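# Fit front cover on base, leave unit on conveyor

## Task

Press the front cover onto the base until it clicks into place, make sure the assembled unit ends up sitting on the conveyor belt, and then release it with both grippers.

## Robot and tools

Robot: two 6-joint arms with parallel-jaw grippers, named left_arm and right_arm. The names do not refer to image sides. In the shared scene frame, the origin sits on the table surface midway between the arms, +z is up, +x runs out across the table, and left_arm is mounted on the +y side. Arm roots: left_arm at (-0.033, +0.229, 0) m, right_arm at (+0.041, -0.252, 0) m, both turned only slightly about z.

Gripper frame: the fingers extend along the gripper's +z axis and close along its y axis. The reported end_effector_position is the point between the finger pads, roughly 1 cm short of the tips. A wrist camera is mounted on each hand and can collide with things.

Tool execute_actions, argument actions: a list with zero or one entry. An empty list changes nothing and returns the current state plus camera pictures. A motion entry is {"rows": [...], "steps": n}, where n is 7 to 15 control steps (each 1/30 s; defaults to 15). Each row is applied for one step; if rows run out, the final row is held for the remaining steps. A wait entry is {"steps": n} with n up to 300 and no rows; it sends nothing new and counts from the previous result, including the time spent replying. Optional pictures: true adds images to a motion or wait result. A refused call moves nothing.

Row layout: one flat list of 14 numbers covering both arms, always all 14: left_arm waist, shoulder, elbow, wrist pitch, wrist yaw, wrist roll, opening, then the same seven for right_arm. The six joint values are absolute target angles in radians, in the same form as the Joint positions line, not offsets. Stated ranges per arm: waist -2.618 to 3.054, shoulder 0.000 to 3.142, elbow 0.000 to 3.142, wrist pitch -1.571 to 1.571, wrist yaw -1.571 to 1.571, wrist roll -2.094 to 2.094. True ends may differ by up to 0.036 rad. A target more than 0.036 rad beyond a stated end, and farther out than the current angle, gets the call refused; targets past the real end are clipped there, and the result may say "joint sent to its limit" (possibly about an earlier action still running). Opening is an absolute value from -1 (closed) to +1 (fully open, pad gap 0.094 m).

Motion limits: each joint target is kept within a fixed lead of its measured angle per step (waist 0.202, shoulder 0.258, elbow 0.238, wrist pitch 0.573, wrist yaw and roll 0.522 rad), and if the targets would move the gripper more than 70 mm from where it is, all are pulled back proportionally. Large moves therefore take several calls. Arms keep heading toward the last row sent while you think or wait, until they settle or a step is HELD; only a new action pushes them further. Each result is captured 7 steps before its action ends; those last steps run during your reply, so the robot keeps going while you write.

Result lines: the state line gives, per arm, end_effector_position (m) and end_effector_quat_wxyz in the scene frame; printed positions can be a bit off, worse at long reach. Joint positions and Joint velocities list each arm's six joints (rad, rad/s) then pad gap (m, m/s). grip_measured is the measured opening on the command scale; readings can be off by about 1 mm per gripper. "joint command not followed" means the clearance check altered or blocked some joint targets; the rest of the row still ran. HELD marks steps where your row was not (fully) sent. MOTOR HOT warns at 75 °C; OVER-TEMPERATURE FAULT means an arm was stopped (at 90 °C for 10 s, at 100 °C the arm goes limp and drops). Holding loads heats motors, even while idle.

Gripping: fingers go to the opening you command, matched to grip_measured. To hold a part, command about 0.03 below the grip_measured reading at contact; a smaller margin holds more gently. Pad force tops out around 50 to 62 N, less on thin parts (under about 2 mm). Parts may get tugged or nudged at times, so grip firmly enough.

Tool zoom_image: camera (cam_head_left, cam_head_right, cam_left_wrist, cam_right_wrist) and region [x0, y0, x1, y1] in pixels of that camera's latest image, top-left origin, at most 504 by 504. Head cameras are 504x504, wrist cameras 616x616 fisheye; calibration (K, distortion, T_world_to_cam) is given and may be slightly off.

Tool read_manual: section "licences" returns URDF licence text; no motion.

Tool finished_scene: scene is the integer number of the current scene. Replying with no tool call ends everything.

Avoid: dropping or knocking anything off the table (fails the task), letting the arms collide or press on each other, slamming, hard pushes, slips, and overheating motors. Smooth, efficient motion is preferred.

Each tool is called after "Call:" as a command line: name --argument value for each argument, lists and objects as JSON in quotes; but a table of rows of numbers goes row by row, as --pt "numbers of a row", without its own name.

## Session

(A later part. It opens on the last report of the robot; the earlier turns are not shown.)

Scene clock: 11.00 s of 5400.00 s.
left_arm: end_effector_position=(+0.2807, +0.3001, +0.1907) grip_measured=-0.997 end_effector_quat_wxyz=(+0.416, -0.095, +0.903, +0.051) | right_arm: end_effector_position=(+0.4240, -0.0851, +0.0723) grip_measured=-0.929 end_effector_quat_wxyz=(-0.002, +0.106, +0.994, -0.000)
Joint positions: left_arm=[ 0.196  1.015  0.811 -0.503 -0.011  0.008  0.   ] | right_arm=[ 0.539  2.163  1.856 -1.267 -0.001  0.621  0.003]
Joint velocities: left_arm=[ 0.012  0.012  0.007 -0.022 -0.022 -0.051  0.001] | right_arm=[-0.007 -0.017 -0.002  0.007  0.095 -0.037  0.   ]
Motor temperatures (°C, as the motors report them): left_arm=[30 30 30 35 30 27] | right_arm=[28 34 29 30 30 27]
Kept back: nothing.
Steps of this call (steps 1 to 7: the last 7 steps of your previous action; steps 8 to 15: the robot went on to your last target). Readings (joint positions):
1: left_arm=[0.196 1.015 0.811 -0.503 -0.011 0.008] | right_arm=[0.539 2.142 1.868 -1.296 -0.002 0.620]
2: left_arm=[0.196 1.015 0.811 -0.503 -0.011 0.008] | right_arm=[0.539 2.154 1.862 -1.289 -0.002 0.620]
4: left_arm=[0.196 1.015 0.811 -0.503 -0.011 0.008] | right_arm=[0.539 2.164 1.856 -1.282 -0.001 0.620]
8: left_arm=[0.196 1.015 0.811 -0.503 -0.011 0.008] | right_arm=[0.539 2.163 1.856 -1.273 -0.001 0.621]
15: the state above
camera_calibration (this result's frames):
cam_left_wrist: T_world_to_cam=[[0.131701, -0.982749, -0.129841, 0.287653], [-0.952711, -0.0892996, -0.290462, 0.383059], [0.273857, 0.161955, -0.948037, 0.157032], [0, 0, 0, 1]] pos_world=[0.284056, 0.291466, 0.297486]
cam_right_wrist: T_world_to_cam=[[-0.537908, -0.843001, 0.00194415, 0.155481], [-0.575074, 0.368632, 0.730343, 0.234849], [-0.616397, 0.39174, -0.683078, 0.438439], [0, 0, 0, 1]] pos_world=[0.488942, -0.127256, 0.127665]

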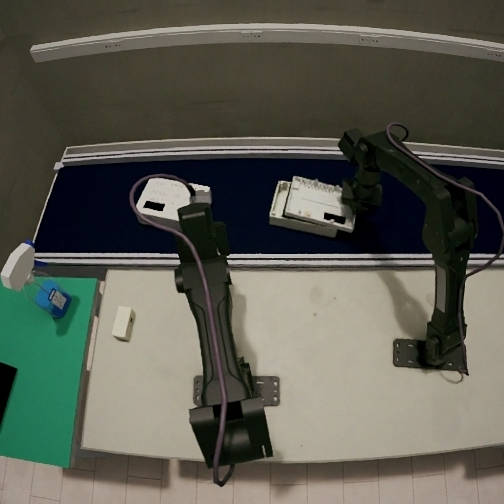

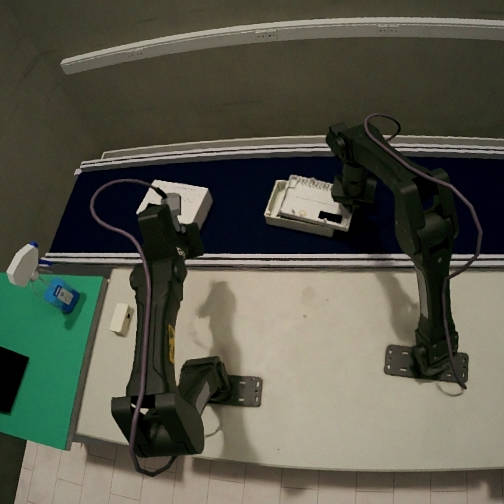

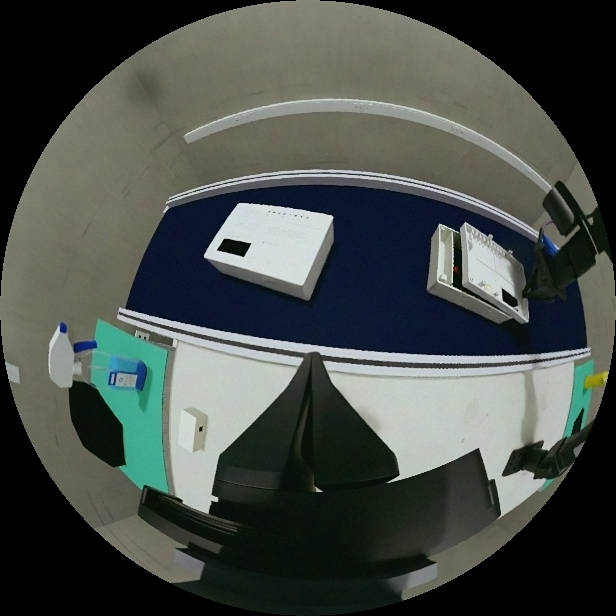

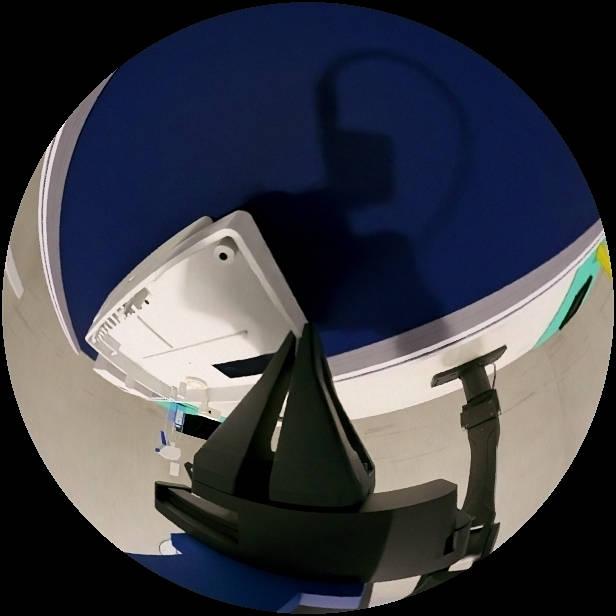

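Call:
execute_actions --actions '[{"rows":[[0.2,1.0,0.8,-0.5,0,0,-1,0.545,2.14,1.865,-1.24,0,0.63,-0.5]],"steps":10}]'

Call:
execute_actions --actions '[{"rows":[[0.2,1.0,0.8,-0.5,0,0,-1,0.545,2.05,1.97,-1.43,0,0.63,-0.5]],"steps":15}]'

Call:
execute_actions --actions '[{"rows":[[0.2,1.0,0.8,-0.5,0,0,-1,0.1,1.8,1.7,-0.8,0,1,0]],"steps":15}]'

Call:
execute_actions --actions '[{"rows":[[0.2,1.0,0.8,-0.5,0,0,-1,-0.1,1.7,1.2,0.4,-0.8,1.57,0.1]],"steps":15}]'

Call:
execute_actions --actions '[{"rows":[[0.2,1.0,0.8,-0.5,0,0,-1,-0.06,1.85,0.9,1.13,-1.54,1.57,0.1]],"steps":15}]'

Call:
execute_actions --actions '[{"rows":[[0.2,1.0,0.8,-0.5,0,0,-1,-0.06,2.1,0.83,1.35,-1.54,1.57,0.1]],"steps":15}]'

Call:
execute_actions --actions '[{"rows":[[0.2,1.0,0.8,-0.5,0,0,-1,-0.06,2.15,0.83,1.45,-1.54,1.57,0.1],[0.2,1.0,0.8,-0.5,0,0,-1,-0.06,2.2,0.83,1.5,-1.54,1.57,0.1],[0.2,1.0,0.8,-0.5,0,0,-1,-0.06,2.25,0.83,1.53,-1.54,1.57,0.1],[0.2,1.0,0.8,-0.5,0,0,-1,-0.06,2.31,0.83,1.53,-1.54,1.57,0.1]],"steps":15}]'

Call:
execute_actions --actions '[{"steps":18}]' --pictures true

Scene clock: 11.97 s of 5400.00 s.
left_arm: end_effector_position=(+0.2807, +0.3001, +0.1907) grip_measured=-0.997 end_effector_quat_wxyz=(+0.416, -0.095, +0.903, +0.051) | right_arm: end_effector_position=(+0.4253, -0.0845, +0.0723) grip_measured=-0.514 end_effector_quat_wxyz=(+0.001, +0.106, +0.994, +0.001)
Joint positions: left_arm=[ 0.196  1.015  0.811 -0.503 -0.011  0.008  0.   ] | right_arm=[ 0.539  2.163  1.856 -1.262 -0.001  0.621  0.023]
Joint velocities: left_arm=[ 0.012 -0.007  0.007  0.007  0.022  0.007  0.001] | right_arm=[-0.012 -0.002  0.017 -0.007 -0.007  0.037  0.026]
Motor temperatures (°C, as the motors report them): left_arm=[30 30 31 35 30 27] | right_arm=[28 34 29 30 30 27]
Steps of this call (steps 1 to 15: the robot went on to your last target; steps 16 to 26: nothing new was sent; steps 27 to 29: the first 3 steps of this action). Readings (joint positions):
27: left_arm=[0.196 1.015 0.811 -0.503 -0.011 0.008] | right_arm=[0.539 2.163 1.856 -1.265 -0.001 0.621]
28: left_arm=[0.196 1.015 0.811 -0.503 -0.011 0.008] | right_arm=[0.539 2.163 1.856 -1.263 -0.001 0.621]
29: the state above

Scene clock: 12.47 s of 5400.00 s.
left_arm: end_effector_position=(+0.2807, +0.3001, +0.1907) grip_measured=-0.997 end_effector_quat_wxyz=(+0.416, -0.095, +0.903, +0.051) | right_arm: end_effector_position=(+0.4212, -0.0863, +0.1367) grip_measured=-0.502 end_effector_quat_wxyz=(+0.035, +0.106, +0.994, +0.020)
Joint positions: left_arm=[ 0.196  1.015  0.811 -0.503 -0.011  0.008  0.   ] | right_arm=[ 0.539  2.064  1.955 -1.381 -0.001  0.621  0.023]
Joint velocities: left_arm=[ 0.002 -0.022  0.022  0.037 -0.007  0.11  -0.   ] | right_arm=[ 0.012 -0.3    0.129 -0.242 -0.051  0.007 -0.   ]
Motor temperatures (°C, as the motors report them): left_arm=[30 30 31 35 30 27] | right_arm=[28 35 29 30 30 27]
Steps of this call (steps 1 to 7: the last 7 steps of your previous action; steps 8 to 15: the first 8 steps of this action). Readings (joint positions):
8: left_arm=[0.196 1.015 0.811 -0.503 -0.011 0.008] | right_arm=[0.539 2.161 1.869 -1.275 -0.001 0.621]
9: left_arm=[0.196 1.015 0.811 -0.503 -0.011 0.008] | right_arm=[0.539 2.158 1.887 -1.305 -0.001 0.621]
11: left_arm=[0.196 1.015 0.811 -0.503 -0.011 0.008] | right_arm=[0.539 2.129 1.919 -1.344 -0.001 0.621]
15: the state above

Scene clock: 12.97 s of 5400.00 s.
left_arm: end_effector_position=(+0.2807, +0.3001, +0.1907) grip_measured=-0.997 end_effector_quat_wxyz=(+0.416, -0.095, +0.903, +0.051) | right_arm: end_effector_position=(+0.4839, -0.1905, +0.1656) grip_measured=-0.002 end_effector_quat_wxyz=(+0.172, +0.350, +0.915, +0.103)
Joint positions: left_arm=[ 0.196  1.015  0.811 -0.503 -0.011  0.008  0.   ] | right_arm=[ 0.259  1.874  1.727 -1.02  -0.018  0.863  0.047]
Joint velocities: left_arm=[-0.012  0.002 -0.007  0.037 -0.007 -0.007  0.   ] | right_arm=[-1.375 -0.286 -0.144  0.96   0.037  0.608  0.   ]
Motor temperatures (°C, as the motors report them): left_arm=[30 30 31 35 30 27] | right_arm=[28 35 29 30 30 27]
Steps of this call (steps 1 to 7: the last 7 steps of your previous action; steps 8 to 15: the first 8 steps of this action). Readings (joint positions):
8: left_arm=[0.196 1.015 0.811 -0.503 -0.011 0.008] | right_arm=[0.529 2.032 1.923 -1.353 -0.007 0.658]
9: left_arm=[0.196 1.015 0.811 -0.503 -0.011 0.008] | right_arm=[0.511 1.997 1.860 -1.276 -0.014 0.700]
11: left_arm=[0.196 1.015 0.811 -0.503 -0.011 0.008] | right_arm=[0.443 1.938 1.779 -1.174 -0.017 0.768]
15: the state above

Scene clock: 13.47 s of 5400.00 s.
left_arm: end_effector_position=(+0.2807, +0.3001, +0.1907) grip_measured=-0.997 end_effector_quat_wxyz=(+0.416, -0.095, +0.903, +0.051) | right_arm: end_effector_position=(+0.5381, -0.2749, +0.1974) grip_measured=+0.098 end_effector_quat_wxyz=(+0.239, +0.530, +0.657, +0.480)
Joint positions: left_arm=[ 0.196  1.015  0.811 -0.503 -0.011  0.008  0.   ] | right_arm=[-0.124  1.721  1.199 -0.021 -0.609  1.455  0.052]
Joint velocities: left_arm=[-0.022  0.017 -0.002 -0.066 -0.051 -0.007  0.001] | right_arm=[ 0.002  0.261 -0.613  2.103 -0.974  0.696 -0.001]
Motor temperatures (°C, as the motors report them): left_arm=[30 30 31 35 30 27] | right_arm=[28 35 29 30 30 27]
Steps of this call (steps 1 to 7: the last 7 steps of your previous action; steps 8 to 15: the first 8 steps of this action). Readings (joint positions):
8: left_arm=[0.196 1.015 0.811 -0.503 -0.011 0.008] | right_arm=[0.046 1.807 1.659 -0.758 -0.072 1.045]
9: left_arm=[0.196 1.015 0.811 -0.503 -0.011 0.008] | right_arm=[0.021 1.771 1.574 -0.631 -0.183 1.144]
11: left_arm=[0.196 1.015 0.811 -0.503 -0.011 0.008] | right_arm=[-0.052 1.719 1.409 -0.404 -0.383 1.296]
15: the state above

Scene clock: 13.97 s of 5400.00 s.
left_arm: end_effector_position=(+0.2807, +0.3001, +0.1907) grip_measured=-0.997 end_effector_quat_wxyz=(+0.416, -0.095, +0.903, +0.051) | right_arm: end_effector_position=(+0.4614, -0.1549, +0.1914) grip_measured=+0.099 end_effector_quat_wxyz=(+0.125, +0.171, +0.692, +0.690)
Joint positions: left_arm=[ 0.196  1.015  0.811 -0.503 -0.011  0.008  0.   ] | right_arm=[-0.058  1.872  0.887  0.909 -1.339  1.56   0.052]
Joint velocities: left_arm=[-0.002  0.017  0.002  0.007 -0.037 -0.066 -0.001] | right_arm=[ 0.105  0.354 -0.276  0.857 -1.326  0.154 -0.   ]
Motor temperatures (°C, as the motors report them): left_arm=[30 30 31 36 30 27] | right_arm=[28 35 30 30 30 27]
Steps of this call (steps 1 to 7: the last 7 steps of your previous action; steps 8 to 15: the first 8 steps of this action). Readings (joint positions):
8: left_arm=[0.196 1.015 0.811 -0.503 -0.011 0.008] | right_arm=[-0.103 1.733 1.152 0.384 -0.806 1.545]
9: left_arm=[0.196 1.015 0.811 -0.503 -0.011 0.008] | right_arm=[-0.101 1.738 1.105 0.497 -0.880 1.546]
11: left_arm=[0.196 1.015 0.811 -0.503 -0.011 0.008] | right_arm=[-0.087 1.774 1.000 0.695 -1.049 1.551]
15: the state above

Scene clock: 14.47 s of 5400.00 s.
left_arm: end_effector_position=(+0.2807, +0.3001, +0.1907) grip_measured=-0.997 end_effector_quat_wxyz=(+0.416, -0.095, +0.903, +0.051) | right_arm: end_effector_position=(+0.4278, -0.1431, +0.1171) grip_measured=+0.099 end_effector_quat_wxyz=(+0.067, +0.099, +0.701, +0.703)
Joint positions: left_arm=[ 0.196  1.015  0.811 -0.503 -0.011  0.008  0.   ] | right_arm=[-0.056  2.131  0.82   1.261 -1.523  1.567  0.052]
Joint velocities: left_arm=[ 0.007 -0.002  0.002 -0.037 -0.022 -0.066 -0.001] | right_arm=[-0.007  0.056 -0.095  0.081 -0.11  -0.022  0.001]
Motor temperatures (°C, as the motors report them): left_arm=[30 30 31 36 30 27] | right_arm=[28 35 30 30 30 27]
Steps of this call (steps 1 to 7: the last 7 steps of your previous action; steps 8 to 15: the first 8 steps of this action). Readings (joint positions):
8: left_arm=[0.196 1.015 0.811 -0.503 -0.011 0.008] | right_arm=[-0.056 1.900 0.878 1.122 -1.504 1.565]
9: left_arm=[0.196 1.015 0.811 -0.503 -0.011 0.008] | right_arm=[-0.056 1.939 0.878 1.189 -1.508 1.565]
11: left_arm=[0.196 1.015 0.811 -0.503 -0.011 0.008] | right_arm=[-0.056 2.037 0.863 1.247 -1.512 1.565]
15: the state above

Scene clock: 14.97 s of 5400.00 s.
left_arm: end_effector_position=(+0.2807, +0.3001, +0.1907) grip_measured=-0.997 end_effector_quat_wxyz=(+0.416, -0.095, +0.903, +0.051) | right_arm: end_effector_position=(+0.4234, -0.1422, +0.0728) grip_measured=+0.099 end_effector_quat_wxyz=(+0.077, +0.082, +0.703, +0.703)
Joint positions: left_arm=[ 0.196  1.015  0.811 -0.503 -0.011  0.008  0.   ] | right_arm=[-0.056  2.312  0.824  1.473 -1.532  1.562  0.052]
Joint velocities: left_arm=[-0.007 -0.007  0.002 -0.022 -0.037 -0.051  0.   ] | right_arm=[-0.002  0.525  0.007  0.857 -0.081 -0.593 -0.   ]
Motor temperatures (°C, as the motors report them): left_arm=[30 30 31 36 30 27] | right_arm=[28 35 30 30 30 27]
Steps of this call (steps 1 to 7: the last 7 steps of your previous action; steps 8 to 15: the first 8 steps of this action). Readings (joint positions):
8: left_arm=[0.196 1.015 0.811 -0.503 -0.011 0.008] | right_arm=[-0.056 2.131 0.819 1.331 -1.529 1.567]
9: left_arm=[0.196 1.015 0.811 -0.503 -0.011 0.008] | right_arm=[-0.056 2.139 0.819 1.362 -1.530 1.567]
11: left_arm=[0.196 1.015 0.811 -0.503 -0.011 0.008] | right_arm=[-0.056 2.187 0.822 1.435 -1.531 1.567]
15: the state above

Scene clock: 15.57 s of 5400.00 s.
left_arm: end_effector_position=(+0.2807, +0.3001, +0.1907) grip_measured=-0.997 end_effector_quat_wxyz=(+0.416, -0.095, +0.903, +0.051) | right_arm: end_effector_position=(+0.4226, -0.1420, +0.0737) grip_measured=+0.099 end_effector_quat_wxyz=(+0.086, +0.072, +0.703, +0.702)
Joint positions: left_arm=[ 0.196  1.015  0.811 -0.503 -0.011  0.008  0.   ] | right_arm=[-0.056  2.318  0.824  1.508 -1.535  1.565  0.052]
Joint velocities: left_arm=[ 0.012 -0.007  0.007  0.007 -0.007 -0.022 -0.   ] | right_arm=[-0.002  0.002 -0.012 -0.007 -0.007 -0.022 -0.   ]
Motor temperatures (°C, as the motors report them): left_arm=[30 30 31 36 30 27] | right_arm=[28 35 29 30 30 27]
Kept back: nothing.
Steps of this call (steps 1 to 7: the last 7 steps of your previous action; steps 8 to 18: the robot went on to your last target). Readings (joint positions):
1: left_arm=[0.196 1.015 0.811 -0.503 -0.011 0.008] | right_arm=[-0.056 2.318 0.824 1.492 -1.534 1.558]
2: left_arm=[0.196 1.015 0.811 -0.503 -0.011 0.008] | right_arm=[-0.056 2.318 0.824 1.496 -1.535 1.559]
4: left_arm=[0.196 1.015 0.811 -0.503 -0.011 0.008] | right_arm=[-0.056 2.318 0.824 1.502 -1.535 1.561]
8: left_arm=[0.196 1.015 0.811 -0.503 -0.011 0.008] | right_arm=[-0.056 2.318 0.824 1.506 -1.535 1.563]
18: the state above
camera_calibration (this result's frames):
cam_left_wrist: T_world_to_cam=[[0.131701, -0.982749, -0.129841, 0.287653], [-0.952711, -0.0892996, -0.290462, 0.383059], [0.273857, 0.161955, -0.948037, 0.157032], [0, 0, 0, 1]] pos_world=[0.284056, 0.291466, 0.297486]
cam_right_wrist: T_world_to_cam=[[-0.320436, 0.0736083, -0.944406, 0.214756], [-0.792477, -0.567003, 0.224694, 0.250328], [-0.518941, 0.82042, 0.240021, 0.412506], [0, 0, 0, 1]] pos_world=[0.481261, -0.212299, 0.0475591]

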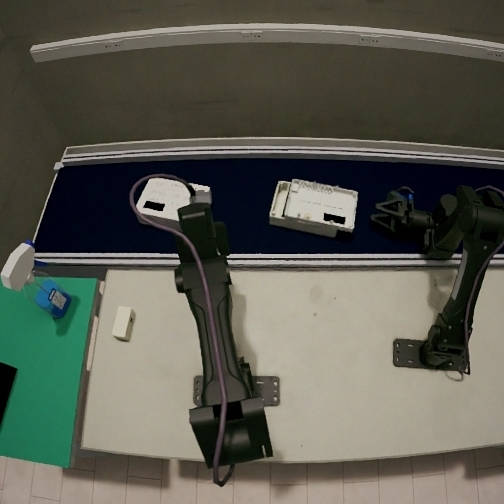

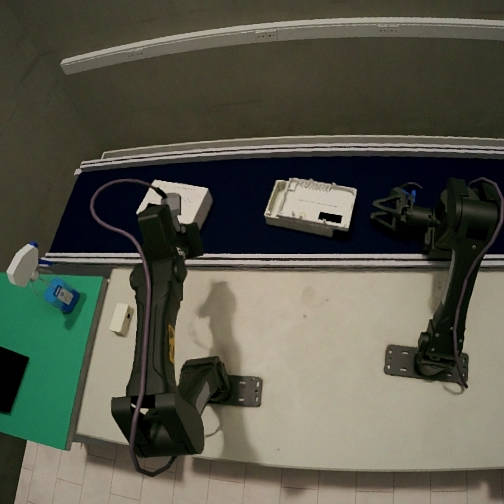

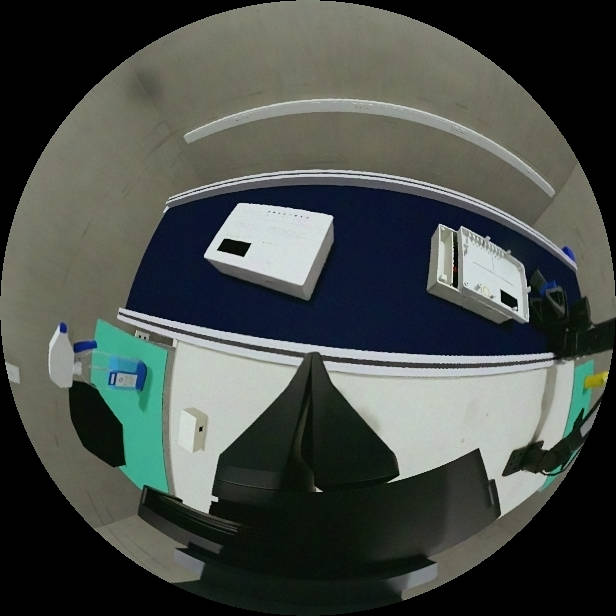

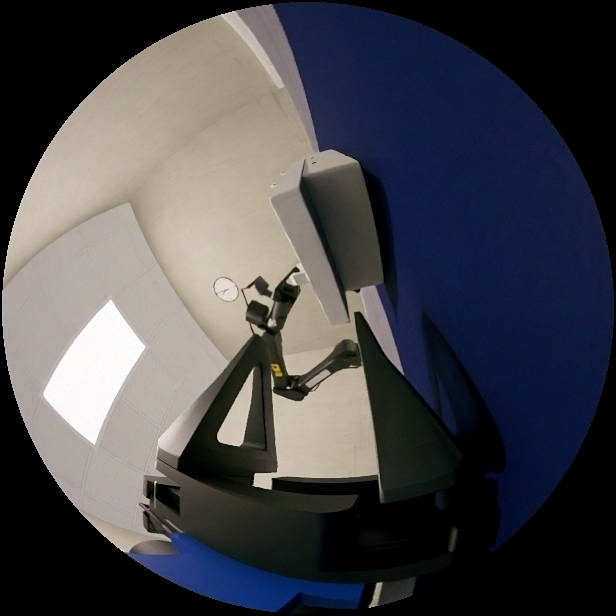

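Call:
execute_actions --actions '[{"rows":[[0.2,1.0,0.8,-0.5,0,0,-1,-0.03,2.335,0.83,1.53,-1.51,1.57,0.1],[0.2,1.0,0.8,-0.5,0,0,-1,0,2.335,0.83,1.53,-1.48,1.57,0.1],[0.2,1.0,0.8,-0.5,0,0,-1,0.03,2.335,0.83,1.53,-1.45,1.57,0.1],[0.2,1.0,0.8,-0.5,0,0,-1,0.06,2.335,0.83,1.53,-1.42,1.57,0.1],[0.2,1.0,0.8,-0.5,0,0,-1,0.09,2.335,0.83,1.53,-1.39,1.57,0.1],[0.2,1.0,0.8,-0.5,0,0,-1,0.11,2.335,0.83,1.53,-1.37,1.57,0.1]],"steps":15}]'

Call:
execute_actions --actions '[{"steps":18}]' --pictures true

Scene clock: 16.13 s of 5400.00 s.
left_arm: end_effector_position=(+0.2807, +0.3001, +0.1907) grip_measured=-0.997 end_effector_quat_wxyz=(+0.416, -0.095, +0.903, +0.051) | right_arm: end_effector_position=(+0.4200, -0.0871, +0.0740) grip_measured=+0.099 end_effector_quat_wxyz=(+0.069, +0.055, +0.704, +0.704)
Joint positions: left_arm=[ 0.196  1.015  0.811 -0.503 -0.011  0.008  0.   ] | right_arm=[ 0.097  2.318  0.824  1.509 -1.429  1.565  0.052]
Joint velocities: left_arm=[-0.022 -0.007 -0.007  0.037 -0.037 -0.037 -0.   ] | right_arm=[ 0.686 -0.002  0.002 -0.022  0.256 -0.022 -0.001]
Motor temperatures (°C, as the motors report them): left_arm=[30 30 31 36 30 27] | right_arm=[28 35 29 30 30 27]
Steps of this call (steps 1 to 9: the robot went on to your last target; steps 10 to 17: the first 8 steps of this action). Readings (joint positions):
10: left_arm=[0.196 1.015 0.811 -0.503 -0.011 0.008] | right_arm=[-0.055 2.318 0.824 1.509 -1.532 1.565]
11: left_arm=[0.196 1.015 0.811 -0.503 -0.011 0.008] | right_arm=[-0.049 2.318 0.824 1.509 -1.525 1.565]
13: left_arm=[0.196 1.015 0.811 -0.503 -0.011 0.008] | right_arm=[-0.017 2.318 0.824 1.509 -1.495 1.565]
17: the state above

Scene clock: 16.73 s of 5400.00 s.
left_arm: end_effector_position=(+0.2807, +0.3001, +0.1907) grip_measured=-0.997 end_effector_quat_wxyz=(+0.416, -0.095, +0.903, +0.051) | right_arm: end_effector_position=(+0.4254, -0.0818, +0.0741) grip_measured=+0.099 end_effector_quat_wxyz=(+0.080, +0.065, +0.703, +0.704)
Joint positions: left_arm=[ 0.196  1.015  0.811 -0.503 -0.011  0.008  0.   ] | right_arm=[ 0.116  2.318  0.824  1.509 -1.381  1.565  0.052]
Joint velocities: left_arm=[ 0.002 -0.007  0.002  0.007 -0.051  0.081  0.001] | right_arm=[ 0.002  0.007 -0.002 -0.022  0.081 -0.037  0.   ]
Motor temperatures (°C, as the motors report them): left_arm=[30 30 31 36 30 27] | right_arm=[28 35 29 30 30 27]
Kept back: nothing.
Steps of this call (steps 1 to 7: the last 7 steps of your previous action; steps 8 to 18: the robot went on to your last target). Readings (joint positions):
1: left_arm=[0.196 1.015 0.811 -0.503 -0.011 0.008] | right_arm=[0.116 2.318 0.824 1.509 -1.421 1.565]
2: left_arm=[0.196 1.015 0.811 -0.503 -0.011 0.008] | right_arm=[0.126 2.318 0.824 1.509 -1.415 1.565]
4: left_arm=[0.196 1.015 0.811 -0.503 -0.011 0.008] | right_arm=[0.128 2.318 0.824 1.509 -1.404 1.565]
8: left_arm=[0.196 1.015 0.811 -0.503 -0.011 0.008] | right_arm=[0.117 2.318 0.824 1.509 -1.389 1.565]
18: the state above
camera_calibration (this result's frames):
cam_left_wrist: T_world_to_cam=[[0.131701, -0.982749, -0.129841, 0.287653], [-0.952711, -0.0892996, -0.290462, 0.383059], [0.273857, 0.161955, -0.948037, 0.157032], [0, 0, 0, 1]] pos_world=[0.284056, 0.291466, 0.297486]
cam_right_wrist: T_world_to_cam=[[-0.321156, 0.0698905, -0.944444, 0.21161], [-0.782306, -0.581616, 0.22298, 0.281176], [-0.53372, 0.810455, 0.241465, 0.369772], [0, 0, 0, 1]] pos_world=[0.48528, -0.150937, 0.0478699]

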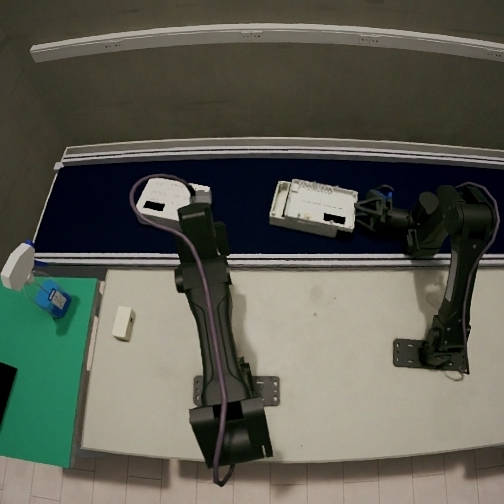

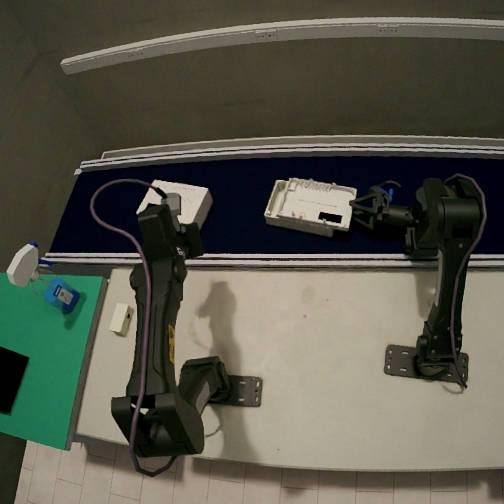

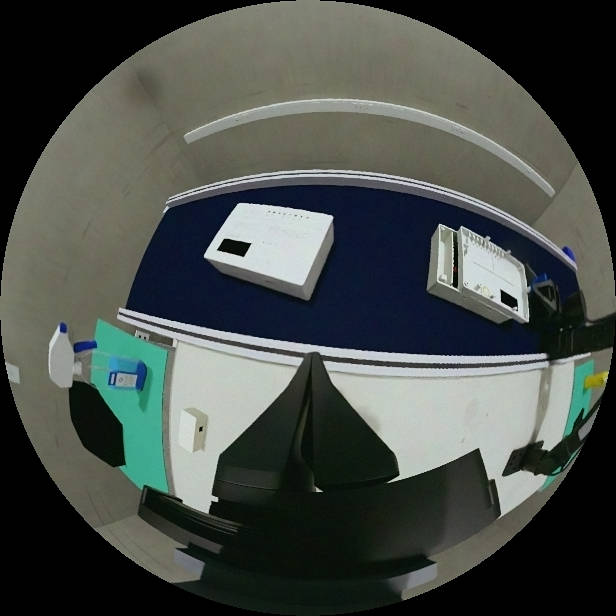

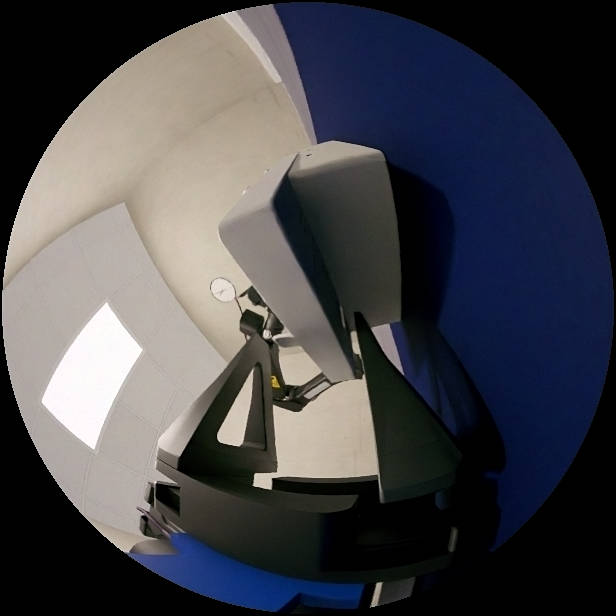

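Call:
execute_actions --actions '[{"rows":[[0.2,1.0,0.8,-0.5,0,0,-1,0.14,2.335,0.83,1.53,-1.34,1.57,0.1],[0.2,1.0,0.8,-0.5,0,0,-1,0.18,2.335,0.83,1.53,-1.3,1.57,0.1]],"steps":15}]'

Call:
execute_actions --actions '[{"steps":15}]' --pictures true

Call:
zoom_image --camera "cam_head_right" --region '[260,160,420,260]'

Scene clock: 17.27 s of 5400.00 s.
left_arm: end_effector_position=(+0.2807, +0.3001, +0.1907) grip_measured=-0.997 end_effector_quat_wxyz=(+0.416, -0.095, +0.903, +0.051) | right_arm: end_effector_position=(+0.4228, -0.0579, +0.0743) grip_measured=+0.099 end_effector_quat_wxyz=(+0.076, +0.061, +0.703, +0.704)
Joint positions: left_arm=[ 0.196  1.015  0.811 -0.503 -0.011  0.008  0.   ] | right_arm=[ 0.183  2.318  0.824  1.509 -1.325  1.565  0.052]
Joint velocities: left_arm=[ 0.012 -0.007  0.012  0.022 -0.007 -0.022 -0.   ] | right_arm=[ 0.056 -0.002 -0.017  0.007  0.051 -0.022 -0.001]
Motor temperatures (°C, as the motors report them): left_arm=[30 30 31 36 30 27] | right_arm=[28 35 29 31 30 27]
Steps of this call (steps 1 to 8: the robot went on to your last target; steps 9 to 16: the first 8 steps of this action). Readings (joint positions):
9: left_arm=[0.196 1.015 0.811 -0.503 -0.011 0.008] | right_arm=[0.117 2.318 0.824 1.509 -1.376 1.565]
10: left_arm=[0.196 1.015 0.811 -0.503 -0.011 0.008] | right_arm=[0.123 2.318 0.824 1.509 -1.363 1.565]
12: left_arm=[0.196 1.015 0.811 -0.503 -0.011 0.008] | right_arm=[0.148 2.318 0.824 1.509 -1.341 1.565]
16: the state above

Scene clock: 17.77 s of 5400.00 s.
left_arm: end_effector_position=(+0.2807, +0.3001, +0.1907) grip_measured=-0.997 end_effector_quat_wxyz=(+0.416, -0.095, +0.903, +0.051) | right_arm: end_effector_position=(+0.4253, -0.0582, +0.0744) grip_measured=+0.099 end_effector_quat_wxyz=(+0.081, +0.066, +0.703, +0.704)
Joint positions: left_arm=[ 0.196  1.015  0.811 -0.503 -0.011  0.008  0.   ] | right_arm=[ 0.184  2.318  0.824  1.509 -1.31   1.565  0.052]
Joint velocities: left_arm=[-0.002  0.002 -0.012  0.007 -0.081  0.007 -0.   ] | right_arm=[-0.002  0.002 -0.022  0.037  0.051 -0.022 -0.001]
Motor temperatures (°C, as the motors report them): left_arm=[30 30 31 36 30 27] | right_arm=[28 35 29 31 30 27]
Kept back: nothing.
Steps of this call (steps 1 to 7: the last 7 steps of your previous action; steps 8 to 15: the robot went on to your last target). Readings (joint positions):
1: left_arm=[0.196 1.015 0.811 -0.503 -0.011 0.008] | right_arm=[0.184 2.318 0.824 1.509 -1.323 1.565]
2: left_arm=[0.196 1.015 0.811 -0.503 -0.011 0.008] | right_arm=[0.184 2.318 0.824 1.509 -1.320 1.565]
4: left_arm=[0.196 1.015 0.811 -0.503 -0.011 0.008] | right_arm=[0.184 2.318 0.824 1.509 -1.316 1.565]
8: left_arm=[0.196 1.015 0.811 -0.503 -0.011 0.008] | right_arm=[0.184 2.318 0.824 1.509 -1.312 1.565]
15: the state above
camera_calibration (this result's frames):
cam_left_wrist: T_world_to_cam=[[0.131701, -0.982749, -0.129841, 0.287653], [-0.952711, -0.0892996, -0.290462, 0.383059], [0.273857, 0.161955, -0.948037, 0.157032], [0, 0, 0, 1]] pos_world=[0.284056, 0.291466, 0.297486]
cam_right_wrist: T_world_to_cam=[[-0.320625, 0.0717328, -0.944486, 0.210044], [-0.783932, -0.579764, 0.22209, 0.295648], [-0.531648, 0.811621, 0.242121, 0.34975], [0, 0, 0, 1]] pos_world=[0.485058, -0.127525, 0.0480417]

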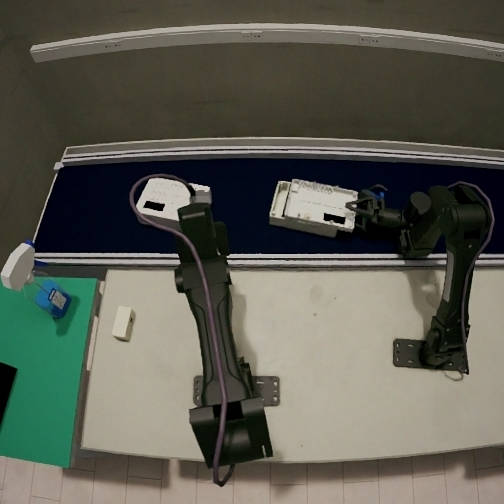

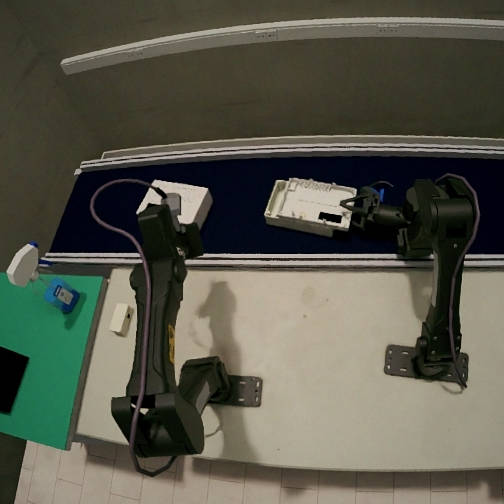

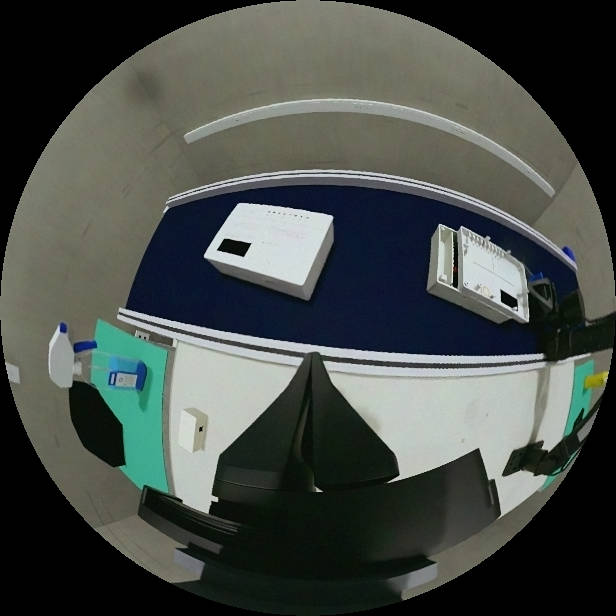

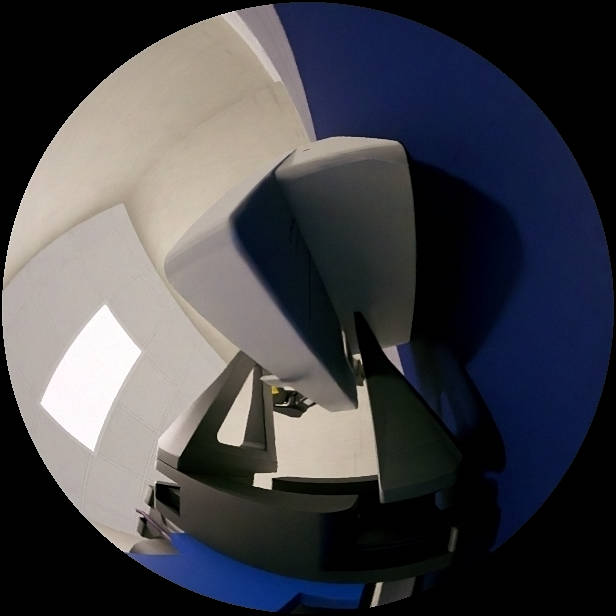

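Region (260, 160, 420, 260) of cam_head_right's 504x504 image, scaled by 3.150, with more detail than that image has; it fills the top 315 rows of this view, and the rest is white.

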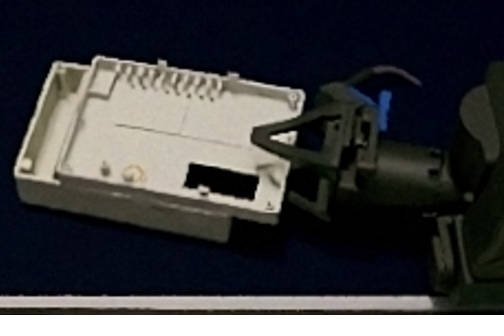

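Call:
execute_actions --actions '[{"rows":[[0.2,1.0,0.8,-0.5,0,0,-1,0.18,2.335,0.83,1.53,-1.3,1.57,-0.52]],"steps":15}]'

Call:
execute_actions --actions '[{"rows":[[0.2,1.0,0.8,-0.5,0,0,-1,0.18,2.27,0.83,1.47,-1.3,1.57,-0.52],[0.2,1.0,0.8,-0.5,0,0,-1,0.18,2.22,0.83,1.42,-1.3,1.57,-0.52],[0.2,1.0,0.8,-0.5,0,0,-1,0.18,2.17,0.83,1.37,-1.3,1.57,-0.52],[0.2,1.0,0.8,-0.5,0,0,-1,0.18,2.12,0.83,1.32,-1.3,1.57,-0.52],[0.2,1.0,0.8,-0.5,0,0,-1,0.18,2.07,0.83,1.27,-1.3,1.57,-0.52],[0.2,1.0,0.8,-0.5,0,0,-1,0.18,2.02,0.83,1.22,-1.3,1.57,-0.52],[0.2,1.0,0.8,-0.5,0,0,-1,0.18,1.97,0.83,1.17,-1.3,1.57,-0.52],[0.2,1.0,0.8,-0.5,0,0,-1,0.18,1.92,0.83,1.12,-1.3,1.57,-0.52]],"steps":15}]'

Call:
execute_actions --actions '[{"rows":[[0.2,1.0,0.8,-0.5,0,0,-1,0.18,1.92,0.83,1.12,-1.3,0.6,-0.52]],"steps":15}]'

Call:
execute_actions --actions '[{"rows":[[0.2,1.0,0.8,-0.5,0,0,-1,0.24,1.92,0.83,1.12,-1.24,-0.5,-0.52]],"steps":15}]'

Call:
execute_actions --actions '[{"rows":[[0.2,1.0,0.8,-0.5,0,0,-1,0.3,1.92,0.83,1.12,-1.19,-1.57,-0.52]],"steps":15}]'

Call:
execute_actions --actions '[{"rows":[[0.2,1.0,0.8,-0.5,0,0,-1,0.3,1.97,0.85,1.15,-1.19,-1.57,-0.52],[0.2,1.0,0.8,-0.5,0,0,-1,0.3,2.01,0.87,1.18,-1.19,-1.57,-0.52],[0.2,1.0,0.8,-0.5,0,0,-1,0.3,2.05,0.87,1.22,-1.19,-1.57,-0.52],[0.2,1.0,0.8,-0.5,0,0,-1,0.3,2.09,0.87,1.26,-1.19,-1.57,-0.52],[0.2,1.0,0.8,-0.5,0,0,-1,0.3,2.13,0.87,1.3,-1.19,-1.57,-0.52],[0.2,1.0,0.8,-0.5,0,0,-1,0.3,2.17,0.87,1.33,-1.19,-1.57,-0.52]],"steps":15}]'

Call:
execute_actions --actions '[{"steps":18}]' --pictures true

Call:
zoom_image --camera "cam_head_right" --region '[250,150,410,250]'

Scene clock: 19.07 s of 5400.00 s.
left_arm: end_effector_position=(+0.2807, +0.3001, +0.1907) grip_measured=-0.997 end_effector_quat_wxyz=(+0.416, -0.095, +0.903, +0.051) | right_arm: end_effector_position=(+0.4254, -0.0583, +0.0719) grip_measured=-0.409 end_effector_quat_wxyz=(+0.080, +0.068, +0.703, +0.704)
Joint positions: left_arm=[ 0.196  1.015  0.811 -0.503 -0.011  0.008  0.   ] | right_arm=[ 0.184  2.326  0.824  1.514 -1.308  1.566  0.028]
Joint velocities: left_arm=[-0.012  0.012 -0.007  0.051 -0.007  0.007 -0.   ] | right_arm=[-0.017  0.022  0.002 -0.022  0.066  0.022  0.   ]
Motor temperatures (°C, as the motors report them): left_arm=[30 30 31 36 30 27] | right_arm=[28 35 29 31 30 27]
Steps of this call (steps 1 to 15: the robot went on to your last target; steps 16 to 31: nothing new was sent; steps 32 to 39: the first 8 steps of this action). Readings (joint positions):
32: left_arm=[0.196 1.015 0.811 -0.503 -0.011 0.008] | right_arm=[0.184 2.318 0.824 1.509 -1.310 1.565]
33: left_arm=[0.196 1.015 0.811 -0.503 -0.011 0.008] | right_arm=[0.184 2.318 0.824 1.509 -1.310 1.565]
35: left_arm=[0.196 1.015 0.811 -0.503 -0.011 0.008] | right_arm=[0.184 2.321 0.824 1.511 -1.308 1.566]
39: the state above

Scene clock: 19.57 s of 5400.00 s.
left_arm: end_effector_position=(+0.2807, +0.3001, +0.1907) grip_measured=-0.997 end_effector_quat_wxyz=(+0.416, -0.095, +0.903, +0.051) | right_arm: end_effector_position=(+0.4293, -0.0583, +0.1448) grip_measured=-0.409 end_effector_quat_wxyz=(+0.088, +0.063, +0.701, +0.705)
Joint positions: left_arm=[ 0.196  1.015  0.811 -0.503 -0.011  0.008  0.   ] | right_arm=[ 0.184  2.056  0.824  1.265 -1.305  1.568  0.028]
Joint velocities: left_arm=[-0.002 -0.002 -0.007 -0.022 -0.022  0.022 -0.   ] | right_arm=[-0.007 -1.687 -0.012 -1.121  0.066  0.007  0.   ]
Motor temperatures (°C, as the motors report them): left_arm=[30 30 31 36 30 27] | right_arm=[28 35 29 31 30 27]
Steps of this call (steps 1 to 7: the last 7 steps of your previous action; steps 8 to 15: the first 8 steps of this action). Readings (joint positions):
8: left_arm=[0.196 1.015 0.811 -0.503 -0.011 0.008] | right_arm=[0.184 2.323 0.824 1.510 -1.308 1.566]
9: left_arm=[0.196 1.015 0.811 -0.503 -0.011 0.008] | right_arm=[0.184 2.312 0.824 1.492 -1.308 1.566]
11: left_arm=[0.196 1.015 0.811 -0.503 -0.011 0.008] | right_arm=[0.184 2.260 0.824 1.421 -1.307 1.567]
15: the state above

Scene clock: 20.07 s of 5400.00 s.
left_arm: end_effector_position=(+0.2807, +0.3001, +0.1907) grip_measured=-0.997 end_effector_quat_wxyz=(+0.416, -0.095, +0.903, +0.051) | right_arm: end_effector_position=(+0.4240, -0.0586, +0.1794) grip_measured=-0.408 end_effector_quat_wxyz=(+0.323, -0.180, +0.681, +0.632)
Joint positions: left_arm=[ 0.196  1.015  0.811 -0.503 -0.011  0.008  0.   ] | right_arm=[ 0.184  1.92   0.824  1.124 -1.304  0.867  0.028]
Joint velocities: left_arm=[-0.002 -0.007 -0.012 -0.022 -0.022 -0.022  0.   ] | right_arm=[-0.012  0.002 -0.007  0.037 -0.066 -1.722 -0.001]
Motor temperatures (°C, as the motors report them): left_arm=[30 30 31 36 30 27] | right_arm=[28 35 29 31 30 27]
Steps of this call (steps 1 to 7: the last 7 steps of your previous action; steps 8 to 15: the first 8 steps of this action). Readings (joint positions):
8: left_arm=[0.196 1.015 0.811 -0.503 -0.011 0.008] | right_arm=[0.184 1.918 0.824 1.160 -1.305 1.491]
9: left_arm=[0.196 1.015 0.811 -0.503 -0.011 0.008] | right_arm=[0.184 1.919 0.824 1.148 -1.305 1.393]
11: left_arm=[0.196 1.015 0.811 -0.503 -0.011 0.008] | right_arm=[0.184 1.920 0.824 1.134 -1.304 1.200]
15: the state above

Scene clock: 20.57 s of 5400.00 s.
left_arm: end_effector_position=(+0.2807, +0.3001, +0.1907) grip_measured=-0.997 end_effector_quat_wxyz=(+0.416, -0.095, +0.903, +0.051) | right_arm: end_effector_position=(+0.4196, -0.0379, +0.1784) grip_measured=-0.408 end_effector_quat_wxyz=(+0.572, -0.476, +0.520, +0.419)
Joint positions: left_arm=[ 0.196  1.015  0.811 -0.503 -0.011  0.008  0.   ] | right_arm=[ 0.242  1.92   0.824  1.114 -1.262 -0.093  0.028]
Joint velocities: left_arm=[-0.007  0.007  0.012  0.022  0.051  0.066 -0.   ] | right_arm=[ 0.022 -0.007 -0.002  0.037 -0.051 -2.659 -0.   ]
Motor temperatures (°C, as the motors report them): left_arm=[30 30 31 36 30 27] | right_arm=[28 35 29 31 30 27]
Steps of this call (steps 1 to 7: the last 7 steps of your previous action; steps 8 to 15: the first 8 steps of this action). Readings (joint positions):
8: left_arm=[0.196 1.015 0.811 -0.503 -0.011 0.008] | right_arm=[0.188 1.920 0.824 1.116 -1.296 0.588]
9: left_arm=[0.196 1.015 0.811 -0.503 -0.011 0.008] | right_arm=[0.196 1.920 0.824 1.115 -1.283 0.490]
11: left_arm=[0.196 1.015 0.811 -0.503 -0.011 0.008] | right_arm=[0.220 1.920 0.824 1.115 -1.269 0.296]
15: the state above

Scene clock: 21.07 s of 5400.00 s.
left_arm: end_effector_position=(+0.2807, +0.3001, +0.1907) grip_measured=-0.997 end_effector_quat_wxyz=(+0.416, -0.095, +0.903, +0.051) | right_arm: end_effector_position=(+0.4148, -0.0169, +0.1784) grip_measured=-0.408 end_effector_quat_wxyz=(+0.706, -0.677, +0.197, +0.067)
Joint positions: left_arm=[ 0.196  1.015  0.811 -0.503 -0.011  0.008  0.   ] | right_arm=[ 0.302  1.92   0.824  1.113 -1.212 -1.177  0.028]
Joint velocities: left_arm=[ 0.002 -0.012  0.007  0.066 -0.051 -0.037 -0.001] | right_arm=[-0.007 -0.002 -0.012  0.007  0.037 -2.571 -0.002]
Motor temperatures (°C, as the motors report them): left_arm=[30 30 31 36 30 27] | right_arm=[28 35 29 31 30 27]
Steps of this call (steps 1 to 7: the last 7 steps of your previous action; steps 8 to 15: the first 8 steps of this action). Readings (joint positions):
8: left_arm=[0.196 1.015 0.811 -0.503 -0.011 0.008] | right_arm=[0.246 1.920 0.824 1.114 -1.244 -0.490]
9: left_arm=[0.196 1.015 0.811 -0.503 -0.011 0.008] | right_arm=[0.255 1.920 0.824 1.113 -1.231 -0.589]
11: left_arm=[0.196 1.015 0.811 -0.503 -0.011 0.008] | right_arm=[0.279 1.920 0.824 1.113 -1.218 -0.786]
15: the state above

Scene clock: 21.57 s of 5400.00 s.
left_arm: end_effector_position=(+0.2807, +0.3001, +0.1907) grip_measured=-0.997 end_effector_quat_wxyz=(+0.416, -0.095, +0.903, +0.051) | right_arm: end_effector_position=(+0.4316, -0.0150, +0.1151) grip_measured=-0.408 end_effector_quat_wxyz=(+0.700, -0.707, +0.093, -0.051)
Joint positions: left_arm=[ 0.196  1.015  0.811 -0.503 -0.011  0.008  0.   ] | right_arm=[ 0.302  2.15   0.86   1.247 -1.196 -1.552  0.028]
Joint velocities: left_arm=[ 0.007  0.012  0.012 -0.007 -0.022 -0.037 -0.001] | right_arm=[ 0.002  0.916  0.012  0.066  0.007 -0.11   0.001]
Motor temperatures (°C, as the motors report them): left_arm=[30 30 31 36 30 27] | right_arm=[28 35 29 31 30 27]
Steps of this call (steps 1 to 7: the last 7 steps of your previous action; steps 8 to 15: the first 8 steps of this action). Readings (joint positions):
8: left_arm=[0.196 1.015 0.811 -0.503 -0.011 0.008] | right_arm=[0.302 1.924 0.824 1.118 -1.202 -1.501]
9: left_arm=[0.196 1.015 0.811 -0.503 -0.011 0.008] | right_arm=[0.302 1.938 0.830 1.131 -1.203 -1.514]
11: left_arm=[0.196 1.015 0.811 -0.503 -0.011 0.008] | right_arm=[0.302 1.995 0.851 1.173 -1.202 -1.533]
15: the state above

Scene clock: 22.17 s of 5400.00 s.
left_arm: end_effector_position=(+0.2807, +0.3001, +0.1907) grip_measured=-0.997 end_effector_quat_wxyz=(+0.416, -0.095, +0.903, +0.051) | right_arm: end_effector_position=(+0.4317, -0.0151, +0.1027) grip_measured=-0.408 end_effector_quat_wxyz=(+0.700, -0.707, +0.087, -0.058)
Joint positions: left_arm=[ 0.196  1.015  0.811 -0.503 -0.011  0.008  0.   ] | right_arm=[ 0.302  2.198  0.86   1.301 -1.194 -1.566  0.028]
Joint velocities: left_arm=[-0.012 -0.002  0.007 -0.037 -0.022  0.022  0.   ] | right_arm=[ 0.012 -0.002 -0.007  0.022 -0.081 -0.007  0.   ]
Motor temperatures (°C, as the motors report them): left_arm=[30 30 31 37 30 27] | right_arm=[28 35 29 31 30 27]
Kept back: nothing.
Steps of this call (steps 1 to 7: the last 7 steps of your previous action; steps 8 to 18: the robot went on to your last target). Readings (joint positions):
1: left_arm=[0.196 1.015 0.811 -0.503 -0.011 0.008] | right_arm=[0.302 2.175 0.860 1.247 -1.195 -1.555]
2: left_arm=[0.196 1.015 0.811 -0.503 -0.011 0.008] | right_arm=[0.302 2.191 0.860 1.247 -1.195 -1.558]
4: left_arm=[0.196 1.015 0.811 -0.503 -0.011 0.008] | right_arm=[0.302 2.198 0.860 1.251 -1.194 -1.561]
8: left_arm=[0.196 1.015 0.811 -0.503 -0.011 0.008] | right_arm=[0.302 2.198 0.860 1.284 -1.194 -1.564]
18: the state above
camera_calibration (this result's frames):
cam_left_wrist: T_world_to_cam=[[0.131701, -0.982749, -0.129841, 0.287653], [-0.952711, -0.0892996, -0.290462, 0.383059], [0.273857, 0.161955, -0.948037, 0.157032], [0, 0, 0, 1]] pos_world=[0.284056, 0.291466, 0.297486]
cam_right_wrist: T_world_to_cam=[[0.379464, -0.065702, 0.922871, -0.260349], [0.470114, -0.845421, -0.253489, -0.1772], [0.796869, 0.530044, -0.289919, -0.211881], [0, 0, 0, 1]] pos_world=[0.350939, -0.0546078, 0.133922]

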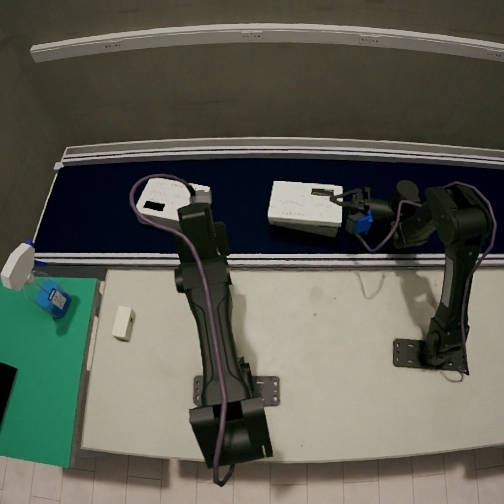

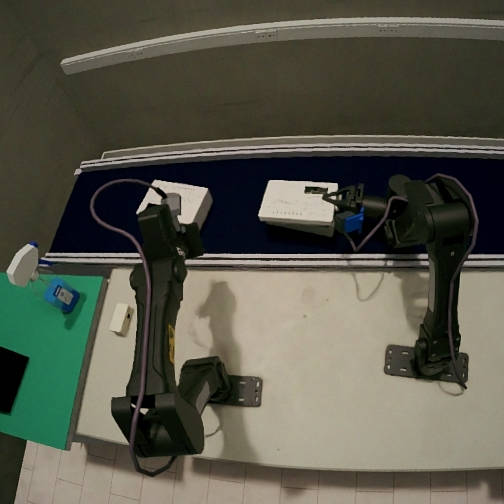

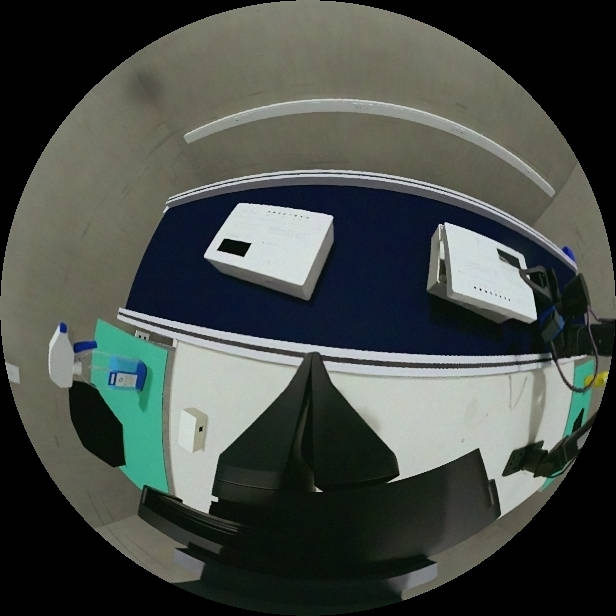

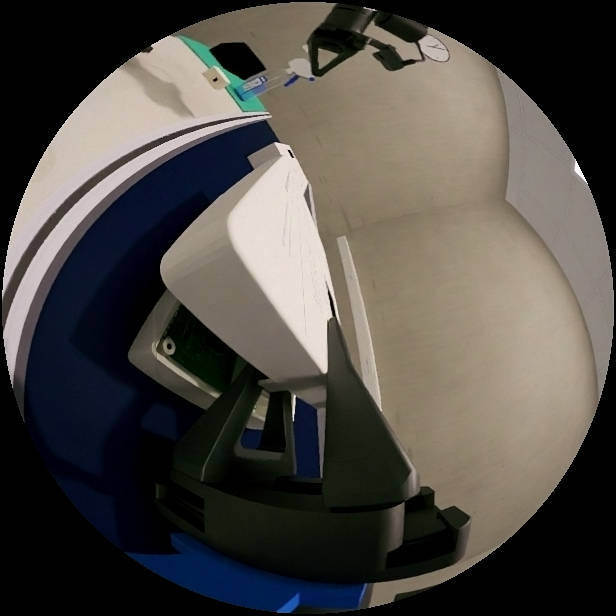

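Region (250, 150, 410, 250) of cam_head_right's 504x504 image, scaled by 3.150, with more detail than that image has; it fills the top 315 rows of this view, and the rest is white.

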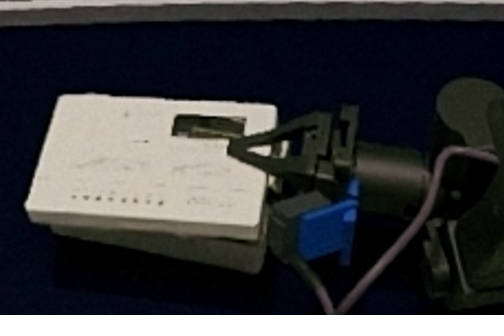

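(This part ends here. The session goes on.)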